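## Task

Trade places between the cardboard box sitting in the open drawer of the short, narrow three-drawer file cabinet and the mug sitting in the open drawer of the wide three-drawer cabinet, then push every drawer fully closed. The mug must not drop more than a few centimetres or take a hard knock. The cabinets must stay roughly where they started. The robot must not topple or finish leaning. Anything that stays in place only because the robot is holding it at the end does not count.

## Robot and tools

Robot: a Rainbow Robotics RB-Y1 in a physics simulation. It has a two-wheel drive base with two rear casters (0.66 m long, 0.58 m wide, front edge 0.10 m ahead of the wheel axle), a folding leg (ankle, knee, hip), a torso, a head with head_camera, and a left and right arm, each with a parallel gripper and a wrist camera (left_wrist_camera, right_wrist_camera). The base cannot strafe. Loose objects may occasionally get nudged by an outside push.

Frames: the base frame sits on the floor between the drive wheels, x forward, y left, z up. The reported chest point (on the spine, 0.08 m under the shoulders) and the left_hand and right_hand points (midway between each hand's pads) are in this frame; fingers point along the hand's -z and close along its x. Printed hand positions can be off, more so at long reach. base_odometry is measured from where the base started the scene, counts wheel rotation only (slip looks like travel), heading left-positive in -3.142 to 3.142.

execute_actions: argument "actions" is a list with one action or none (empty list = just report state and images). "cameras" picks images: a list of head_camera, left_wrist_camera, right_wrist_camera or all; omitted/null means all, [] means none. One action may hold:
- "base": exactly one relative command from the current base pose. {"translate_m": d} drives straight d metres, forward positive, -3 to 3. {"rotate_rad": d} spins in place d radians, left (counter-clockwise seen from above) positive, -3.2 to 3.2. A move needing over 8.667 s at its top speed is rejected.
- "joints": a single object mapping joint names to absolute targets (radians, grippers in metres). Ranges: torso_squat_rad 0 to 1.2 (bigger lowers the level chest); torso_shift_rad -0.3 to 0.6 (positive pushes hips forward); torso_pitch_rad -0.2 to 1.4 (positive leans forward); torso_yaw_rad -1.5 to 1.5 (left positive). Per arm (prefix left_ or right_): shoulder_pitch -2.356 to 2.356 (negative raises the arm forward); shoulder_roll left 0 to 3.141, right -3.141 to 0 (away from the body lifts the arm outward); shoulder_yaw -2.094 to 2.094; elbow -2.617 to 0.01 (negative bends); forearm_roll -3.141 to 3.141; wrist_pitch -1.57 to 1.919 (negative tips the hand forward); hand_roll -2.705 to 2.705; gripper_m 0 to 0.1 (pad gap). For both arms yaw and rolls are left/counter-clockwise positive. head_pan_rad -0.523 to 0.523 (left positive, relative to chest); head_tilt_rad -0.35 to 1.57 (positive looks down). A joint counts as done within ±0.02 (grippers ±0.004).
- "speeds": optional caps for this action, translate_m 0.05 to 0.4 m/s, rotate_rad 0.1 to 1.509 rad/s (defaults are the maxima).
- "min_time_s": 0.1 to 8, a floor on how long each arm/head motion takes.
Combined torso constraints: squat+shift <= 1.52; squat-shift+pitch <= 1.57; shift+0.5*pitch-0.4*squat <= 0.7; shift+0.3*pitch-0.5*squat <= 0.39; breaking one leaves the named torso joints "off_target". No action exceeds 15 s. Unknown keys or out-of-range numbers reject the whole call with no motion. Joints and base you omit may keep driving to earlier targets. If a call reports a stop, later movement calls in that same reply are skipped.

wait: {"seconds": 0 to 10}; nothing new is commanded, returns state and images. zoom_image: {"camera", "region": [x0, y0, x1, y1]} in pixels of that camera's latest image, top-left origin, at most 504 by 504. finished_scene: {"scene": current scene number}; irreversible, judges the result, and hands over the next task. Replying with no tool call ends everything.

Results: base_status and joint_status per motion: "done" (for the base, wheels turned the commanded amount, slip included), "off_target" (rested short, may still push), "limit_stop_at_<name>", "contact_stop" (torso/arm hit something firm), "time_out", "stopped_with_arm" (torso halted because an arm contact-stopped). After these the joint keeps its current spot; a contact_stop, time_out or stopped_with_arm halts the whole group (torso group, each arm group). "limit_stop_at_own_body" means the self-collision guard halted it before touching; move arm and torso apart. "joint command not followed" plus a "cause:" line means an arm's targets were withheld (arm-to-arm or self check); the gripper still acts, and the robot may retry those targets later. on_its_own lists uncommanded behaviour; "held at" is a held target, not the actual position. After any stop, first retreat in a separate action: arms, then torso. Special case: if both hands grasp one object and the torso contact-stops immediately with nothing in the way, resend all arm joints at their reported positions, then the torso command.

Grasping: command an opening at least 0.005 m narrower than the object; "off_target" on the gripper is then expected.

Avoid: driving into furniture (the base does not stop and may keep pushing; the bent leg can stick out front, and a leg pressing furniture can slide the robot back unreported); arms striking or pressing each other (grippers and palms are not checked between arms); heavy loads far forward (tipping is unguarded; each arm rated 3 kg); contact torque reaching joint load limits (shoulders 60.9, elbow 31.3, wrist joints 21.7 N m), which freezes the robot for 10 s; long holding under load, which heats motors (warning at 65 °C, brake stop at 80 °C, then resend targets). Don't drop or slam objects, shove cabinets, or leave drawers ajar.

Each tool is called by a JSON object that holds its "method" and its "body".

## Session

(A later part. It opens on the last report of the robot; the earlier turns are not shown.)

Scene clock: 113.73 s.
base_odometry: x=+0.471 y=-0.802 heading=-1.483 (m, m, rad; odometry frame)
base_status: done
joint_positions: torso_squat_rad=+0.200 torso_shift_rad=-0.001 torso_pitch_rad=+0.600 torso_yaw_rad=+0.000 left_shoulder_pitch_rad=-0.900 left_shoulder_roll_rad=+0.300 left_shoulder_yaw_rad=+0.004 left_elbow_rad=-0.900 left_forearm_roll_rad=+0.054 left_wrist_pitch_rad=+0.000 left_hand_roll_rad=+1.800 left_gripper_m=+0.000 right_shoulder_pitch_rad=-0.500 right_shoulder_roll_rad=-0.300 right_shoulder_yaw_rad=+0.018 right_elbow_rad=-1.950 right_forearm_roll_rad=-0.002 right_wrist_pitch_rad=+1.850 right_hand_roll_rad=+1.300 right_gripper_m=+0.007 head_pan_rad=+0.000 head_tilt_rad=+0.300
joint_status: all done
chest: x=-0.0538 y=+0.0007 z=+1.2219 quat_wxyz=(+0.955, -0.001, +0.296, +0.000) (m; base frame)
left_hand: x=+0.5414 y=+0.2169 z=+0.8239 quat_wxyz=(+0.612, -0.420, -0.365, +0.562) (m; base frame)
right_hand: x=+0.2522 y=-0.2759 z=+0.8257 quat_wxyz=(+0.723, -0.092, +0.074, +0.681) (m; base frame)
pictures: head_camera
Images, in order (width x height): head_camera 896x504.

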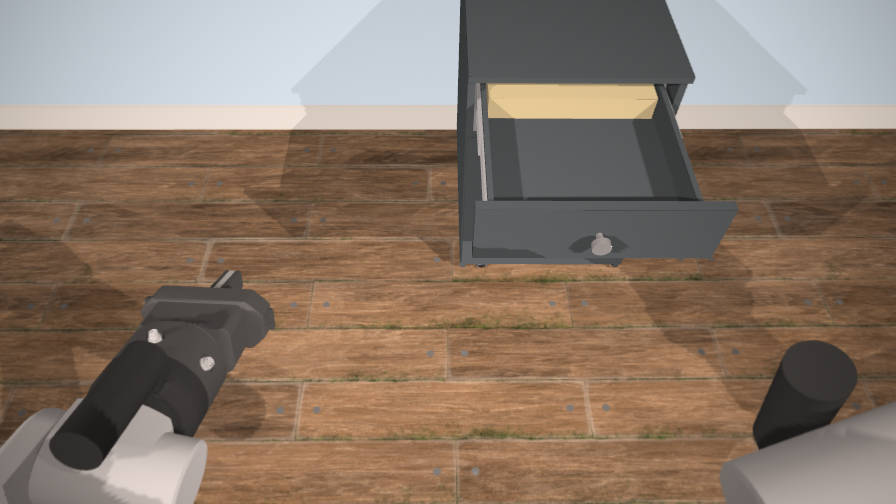

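{"method": "execute_actions", "body": {"actions": [{"base":{"translate_m":0.55},"joints":{"right_shoulder_pitch_rad":-1.15,"right_elbow_rad":-1.3,"right_shoulder_roll_rad":-0.4,"head_tilt_rad":0.5},"min_time_s":2.5}], "cameras": []}}

{"method": "execute_actions", "body": {"actions": [{"joints":{"torso_squat_rad":0.9}}], "cameras": ["head_camera","right_wrist_camera"]}}

Scene clock: 117.00 s.
base_odometry: x=+0.519 y=-1.350 heading=-1.483 (m, m, rad; odometry frame)
base_status: done
joint_positions: torso_squat_rad=+0.200 torso_shift_rad=-0.001 torso_pitch_rad=+0.600 torso_yaw_rad=+0.000 left_shoulder_pitch_rad=-0.900 left_shoulder_roll_rad=+0.300 left_shoulder_yaw_rad=+0.004 left_elbow_rad=-0.900 left_forearm_roll_rad=+0.054 left_wrist_pitch_rad=+0.000 left_hand_roll_rad=+1.800 left_gripper_m=+0.000 right_shoulder_pitch_rad=-1.150 right_shoulder_roll_rad=-0.400 right_shoulder_yaw_rad=+0.018 right_elbow_rad=-1.300 right_forearm_roll_rad=-0.002 right_wrist_pitch_rad=+1.850 right_hand_roll_rad=+1.300 right_gripper_m=+0.007 head_pan_rad=+0.000 head_tilt_rad=+0.500
joint_status: all done
chest: x=-0.0538 y=+0.0007 z=+1.2219 quat_wxyz=(+0.955, -0.001, +0.296, +0.000) (m; base frame)
left_hand: x=+0.5414 y=+0.2169 z=+0.8239 quat_wxyz=(+0.612, -0.420, -0.365, +0.562) (m; base frame)
right_hand: x=+0.4246 y=-0.2772 z=+0.8919 quat_wxyz=(+0.725, -0.136, +0.100, +0.668) (m; base frame)
pictures: none
No camera images: the call's "cameras" was empty. Leave "cameras" out to get every camera's image.

Scene clock: 120.17 s.
base_odometry: x=+0.519 y=-1.350 heading=-1.483 (m, m, rad; odometry frame)
base_status: not commanded
joint_positions: torso_squat_rad=+0.900 torso_shift_rad=-0.001 torso_pitch_rad=+0.600 torso_yaw_rad=+0.000 left_shoulder_pitch_rad=-0.900 left_shoulder_roll_rad=+0.300 left_shoulder_yaw_rad=+0.004 left_elbow_rad=-0.900 left_forearm_roll_rad=+0.054 left_wrist_pitch_rad=+0.000 left_hand_roll_rad=+1.800 left_gripper_m=+0.000 right_shoulder_pitch_rad=-1.150 right_shoulder_roll_rad=-0.400 right_shoulder_yaw_rad=+0.018 right_elbow_rad=-1.300 right_forearm_roll_rad=-0.002 right_wrist_pitch_rad=+1.850 right_hand_roll_rad=+1.300 right_gripper_m=+0.007 head_pan_rad=+0.000 head_tilt_rad=+0.500
joint_status: all done
chest: x=-0.0536 y=+0.0006 z=+0.9710 quat_wxyz=(+0.955, -0.001, +0.296, +0.000) (m; base frame)
left_hand: x=+0.5416 y=+0.2168 z=+0.5730 quat_wxyz=(+0.612, -0.420, -0.365, +0.562) (m; base frame)
right_hand: x=+0.4248 y=-0.2774 z=+0.6410 quat_wxyz=(+0.725, -0.136, +0.100, +0.668) (m; base frame)
pictures: head_camera, right_wrist_camera
Images, in order (width x height): head_camera 896x504, right_wrist_camera 644x364.

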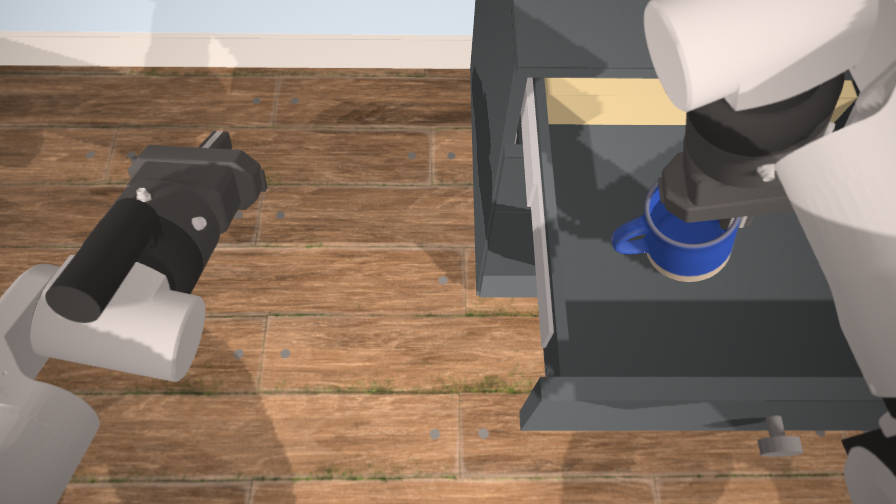

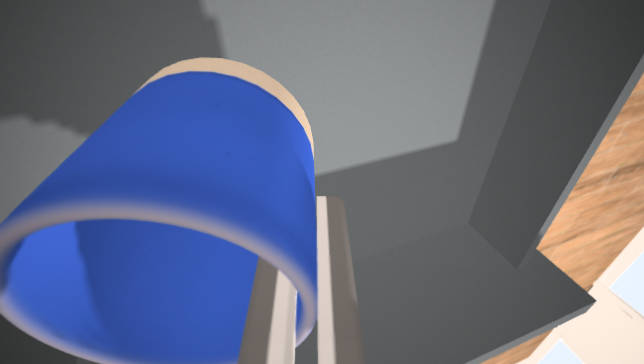

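Lower ~4 cm with elbow.

{"method": "execute_actions", "body": {"actions": [{"joints":{"right_elbow_rad":-1.13,"right_wrist_pitch_rad":1.68},"min_time_s":1.5}], "cameras": ["head_camera"]}}

Scene clock: 122.67 s.
base_odometry: x=+0.519 y=-1.350 heading=-1.483 (m, m, rad; odometry frame)
base_status: not commanded
joint_positions: torso_squat_rad=+0.900 torso_shift_rad=-0.002 torso_pitch_rad=+0.598 torso_yaw_rad=-0.001 left_shoulder_pitch_rad=-0.900 left_shoulder_roll_rad=+0.300 left_shoulder_yaw_rad=+0.004 left_elbow_rad=-0.900 left_forearm_roll_rad=+0.054 left_wrist_pitch_rad=+0.000 left_hand_roll_rad=+1.800 left_gripper_m=+0.000 right_shoulder_pitch_rad=-1.156 right_shoulder_roll_rad=-0.403 right_shoulder_yaw_rad=+0.017 right_elbow_rad=-1.134 right_forearm_roll_rad=-0.001 right_wrist_pitch_rad=+1.680 right_hand_roll_rad=+1.300 right_gripper_m=+0.017 head_pan_rad=+0.000 head_tilt_rad=+0.500
joint_status: all done
chest: x=-0.0547 y=+0.0009 z=+0.9713 quat_wxyz=(+0.956, -0.001, +0.294, +0.000) (m; base frame)
left_hand: x=+0.5416 y=+0.2167 z=+0.5747 quat_wxyz=(+0.611, -0.421, -0.366, +0.562) (m; base frame)
right_hand: x=+0.4333 y=-0.2915 z=+0.6057 quat_wxyz=(+0.725, -0.141, +0.096, +0.667) (m; base frame)
pictures: head_camera
Images, in order (width x height): head_camera 896x504.

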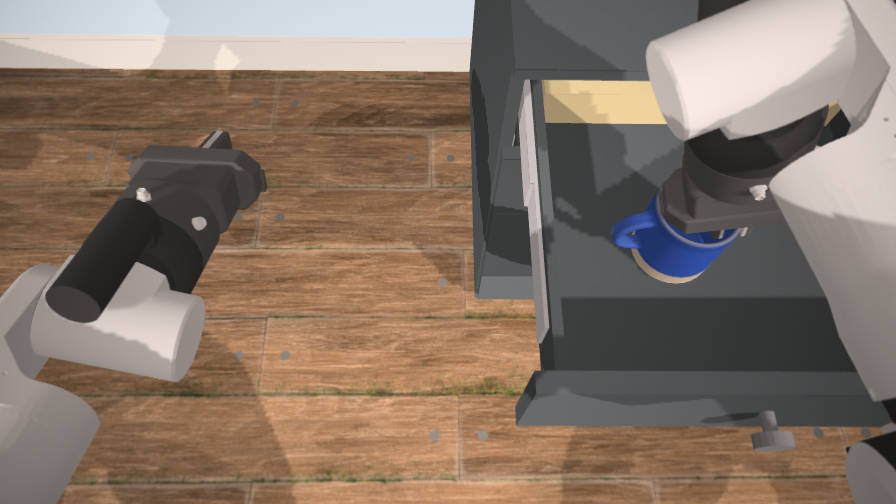

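Contact made. Release, lift.

{"method": "execute_actions", "body": {"actions": [{"joints":{"right_gripper_m":0.05}}], "cameras": []}}

{"method": "execute_actions", "body": {"actions": [{"joints":{"torso_squat_rad":0.5}}], "cameras": []}}

{"method": "execute_actions", "body": {"actions": [{"base":{"translate_m":-0.4}}], "cameras": []}}

{"method": "execute_actions", "body": {"actions": [{"joints":{"torso_squat_rad":0.95,"right_shoulder_pitch_rad":-0.8,"right_elbow_rad":-0.9,"right_wrist_pitch_rad":-0.45,"right_shoulder_roll_rad":-0.2,"right_gripper_m":0,"head_tilt_rad":0.2}}], "cameras": ["head_camera"]}}

Scene clock: 124.20 s.
base_odometry: x=+0.519 y=-1.350 heading=-1.483 (m, m, rad; odometry frame)
base_status: not commanded
joint_positions: torso_squat_rad=+0.900 torso_shift_rad=-0.002 torso_pitch_rad=+0.598 torso_yaw_rad=-0.001 left_shoulder_pitch_rad=-0.900 left_shoulder_roll_rad=+0.300 left_shoulder_yaw_rad=+0.004 left_elbow_rad=-0.900 left_forearm_roll_rad=+0.054 left_wrist_pitch_rad=+0.000 left_hand_roll_rad=+1.800 left_gripper_m=+0.000 right_shoulder_pitch_rad=-1.156 right_shoulder_roll_rad=-0.402 right_shoulder_yaw_rad=+0.017 right_elbow_rad=-1.134 right_forearm_roll_rad=-0.002 right_wrist_pitch_rad=+1.680 right_hand_roll_rad=+1.300 right_gripper_m=+0.050 head_pan_rad=+0.000 head_tilt_rad=+0.500
joint_status: all done
chest: x=-0.0547 y=+0.0009 z=+0.9713 quat_wxyz=(+0.956, -0.001, +0.294, +0.000) (m; base frame)
left_hand: x=+0.5416 y=+0.2167 z=+0.5747 quat_wxyz=(+0.611, -0.421, -0.366, +0.562) (m; base frame)
right_hand: x=+0.4332 y=-0.2909 z=+0.6054 quat_wxyz=(+0.725, -0.141, +0.096, +0.667) (m; base frame)
pictures: none
No camera images: the call's "cameras" was empty. Leave "cameras" out to get every camera's image.

Scene clock: 126.33 s.
base_odometry: x=+0.519 y=-1.350 heading=-1.483 (m, m, rad; odometry frame)
base_status: not commanded
joint_positions: torso_squat_rad=+0.500 torso_shift_rad=-0.001 torso_pitch_rad=+0.600 torso_yaw_rad=+0.000 left_shoulder_pitch_rad=-0.900 left_shoulder_roll_rad=+0.300 left_shoulder_yaw_rad=+0.004 left_elbow_rad=-0.900 left_forearm_roll_rad=+0.054 left_wrist_pitch_rad=+0.000 left_hand_roll_rad=+1.800 left_gripper_m=+0.000 right_shoulder_pitch_rad=-1.150 right_shoulder_roll_rad=-0.400 right_shoulder_yaw_rad=+0.018 right_elbow_rad=-1.130 right_forearm_roll_rad=-0.002 right_wrist_pitch_rad=+1.680 right_hand_roll_rad=+1.300 right_gripper_m=+0.050 head_pan_rad=+0.000 head_tilt_rad=+0.500
joint_status: all done
chest: x=-0.0539 y=+0.0008 z=+1.1502 quat_wxyz=(+0.955, -0.001, +0.296, +0.000) (m; base frame)
left_hand: x=+0.5414 y=+0.2169 z=+0.7522 quat_wxyz=(+0.612, -0.420, -0.365, +0.562) (m; base frame)
right_hand: x=+0.4298 y=-0.2914 z=+0.7795 quat_wxyz=(+0.725, -0.137, +0.100, +0.667) (m; base frame)
pictures: none
No camera images: the call's "cameras" was empty. Leave "cameras" out to get every camera's image.

Scene clock: 129.07 s.
base_odometry: x=+0.484 y=-0.952 heading=-1.484 (m, m, rad; odometry frame)
base_status: done
joint_positions: torso_squat_rad=+0.500 torso_shift_rad=-0.001 torso_pitch_rad=+0.600 torso_yaw_rad=+0.000 left_shoulder_pitch_rad=-0.900 left_shoulder_roll_rad=+0.300 left_shoulder_yaw_rad=+0.004 left_elbow_rad=-0.900 left_forearm_roll_rad=+0.054 left_wrist_pitch_rad=+0.000 left_hand_roll_rad=+1.800 left_gripper_m=+0.000 right_shoulder_pitch_rad=-1.150 right_shoulder_roll_rad=-0.400 right_shoulder_yaw_rad=+0.018 right_elbow_rad=-1.130 right_forearm_roll_rad=-0.002 right_wrist_pitch_rad=+1.680 right_hand_roll_rad=+1.300 right_gripper_m=+0.050 head_pan_rad=+0.000 head_tilt_rad=+0.500
joint_status: not commanded
chest: x=-0.0539 y=+0.0007 z=+1.1502 quat_wxyz=(+0.955, -0.001, +0.295, +0.000) (m; base frame)
left_hand: x=+0.5414 y=+0.2169 z=+0.7522 quat_wxyz=(+0.612, -0.420, -0.365, +0.562) (m; base frame)
right_hand: x=+0.4297 y=-0.2914 z=+0.7794 quat_wxyz=(+0.725, -0.137, +0.100, +0.668) (m; base frame)
pictures: none
No camera images: the call's "cameras" was empty. Leave "cameras" out to get every camera's image.

Scene clock: 131.43 s.
base_odometry: x=+0.484 y=-0.952 heading=-1.484 (m, m, rad; odometry frame)
base_status: not commanded
joint_positions: torso_squat_rad=+0.950 torso_shift_rad=-0.001 torso_pitch_rad=+0.600 torso_yaw_rad=+0.000 left_shoulder_pitch_rad=-0.900 left_shoulder_roll_rad=+0.300 left_shoulder_yaw_rad=+0.004 left_elbow_rad=-0.900 left_forearm_roll_rad=+0.054 left_wrist_pitch_rad=+0.000 left_hand_roll_rad=+1.800 left_gripper_m=+0.000 right_shoulder_pitch_rad=-0.800 right_shoulder_roll_rad=-0.200 right_shoulder_yaw_rad=+0.018 right_elbow_rad=-0.900 right_forearm_roll_rad=-0.002 right_wrist_pitch_rad=-0.450 right_hand_roll_rad=+1.300 right_gripper_m=+0.000 head_pan_rad=+0.000 head_tilt_rad=+0.200
joint_status: all done
chest: x=-0.0536 y=+0.0006 z=+0.9430 quat_wxyz=(+0.955, -0.001, +0.296, +0.000) (m; base frame)
left_hand: x=+0.5416 y=+0.2168 z=+0.5450 quat_wxyz=(+0.612, -0.420, -0.365, +0.562) (m; base frame)
right_hand: x=+0.5052 y=-0.1541 z=+0.5814 quat_wxyz=(+0.485, -0.389, -0.566, +0.541) (m; base frame)
pictures: head_camera
Images, in order (width x height): head_camera 896x504.

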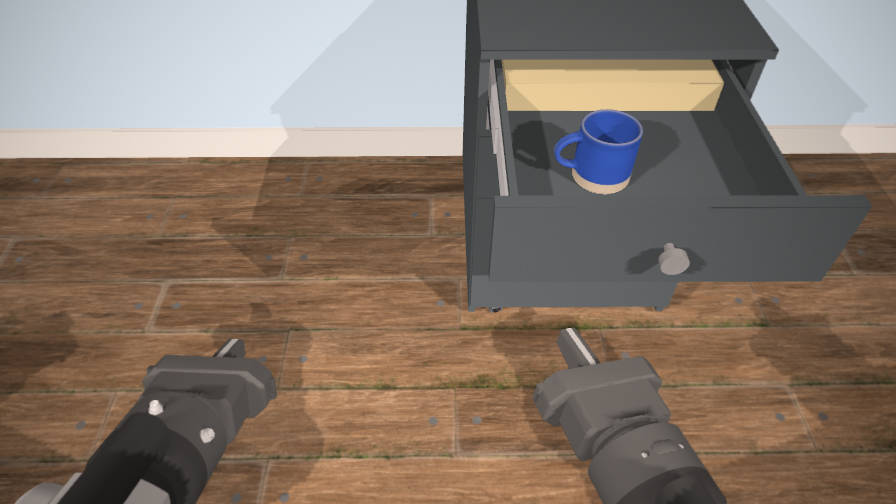

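{"method": "execute_actions", "body": {"actions": [{"base":{"translate_m":0.45},"speeds":{"translate_m":0.12}}], "cameras": ["head_camera"]}}

Scene clock: 136.10 s.
base_odometry: x=+0.523 y=-1.400 heading=-1.485 (m, m, rad; odometry frame)
base_status: done
joint_positions: torso_squat_rad=+0.950 torso_shift_rad=-0.001 torso_pitch_rad=+0.600 torso_yaw_rad=+0.000 left_shoulder_pitch_rad=-0.900 left_shoulder_roll_rad=+0.300 left_shoulder_yaw_rad=+0.004 left_elbow_rad=-0.900 left_forearm_roll_rad=+0.054 left_wrist_pitch_rad=+0.000 left_hand_roll_rad=+1.800 left_gripper_m=+0.000 right_shoulder_pitch_rad=-0.800 right_shoulder_roll_rad=-0.200 right_shoulder_yaw_rad=+0.019 right_elbow_rad=-0.900 right_forearm_roll_rad=-0.002 right_wrist_pitch_rad=-0.450 right_hand_roll_rad=+1.300 right_gripper_m=+0.000 head_pan_rad=+0.000 head_tilt_rad=+0.200
joint_status: not commanded
chest: x=-0.0536 y=+0.0006 z=+0.9430 quat_wxyz=(+0.955, -0.001, +0.296, +0.000) (m; base frame)
left_hand: x=+0.5416 y=+0.2167 z=+0.5450 quat_wxyz=(+0.612, -0.420, -0.365, +0.562) (m; base frame)
right_hand: x=+0.5049 y=-0.1536 z=+0.5811 quat_wxyz=(+0.485, -0.389, -0.566, +0.542) (m; base frame)
pictures: head_camera
Images, in order (width x height): head_camera 896x504.

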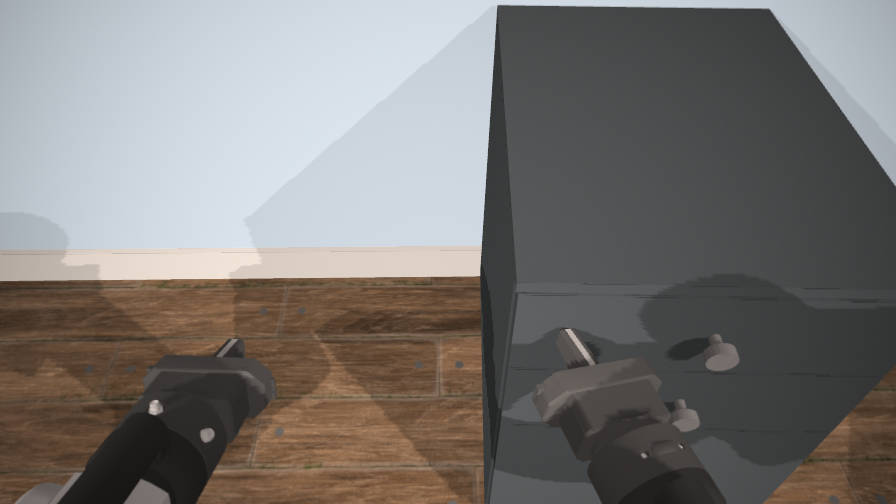

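Closed.

{"method": "execute_actions", "body": {"actions": [{"base":{"translate_m":-0.1}}], "cameras": []}}

{"method": "finished_scene", "body": {"scene": 1}}

Scene clock: 137.87 s.
base_odometry: x=+0.514 y=-1.300 heading=-1.485 (m, m, rad; odometry frame)
base_status: done
joint_positions: torso_squat_rad=+0.950 torso_shift_rad=-0.001 torso_pitch_rad=+0.600 torso_yaw_rad=+0.000 left_shoulder_pitch_rad=-0.900 left_shoulder_roll_rad=+0.300 left_shoulder_yaw_rad=+0.004 left_elbow_rad=-0.900 left_forearm_roll_rad=+0.054 left_wrist_pitch_rad=+0.000 left_hand_roll_rad=+1.800 left_gripper_m=+0.000 right_shoulder_pitch_rad=-0.800 right_shoulder_roll_rad=-0.200 right_shoulder_yaw_rad=+0.019 right_elbow_rad=-0.900 right_forearm_roll_rad=-0.002 right_wrist_pitch_rad=-0.450 right_hand_roll_rad=+1.300 right_gripper_m=+0.000 head_pan_rad=+0.000 head_tilt_rad=+0.200
joint_status: not commanded
chest: x=-0.0537 y=+0.0006 z=+0.9431 quat_wxyz=(+0.955, -0.001, +0.295, +0.000) (m; base frame)
left_hand: x=+0.5416 y=+0.2167 z=+0.5451 quat_wxyz=(+0.612, -0.420, -0.365, +0.562) (m; base frame)
right_hand: x=+0.5051 y=-0.1538 z=+0.5815 quat_wxyz=(+0.485, -0.389, -0.566, +0.542) (m; base frame)
pictures: none
No camera images: the call's "cameras" was empty. Leave "cameras" out to get every camera's image.

The scene is finished: the task was done.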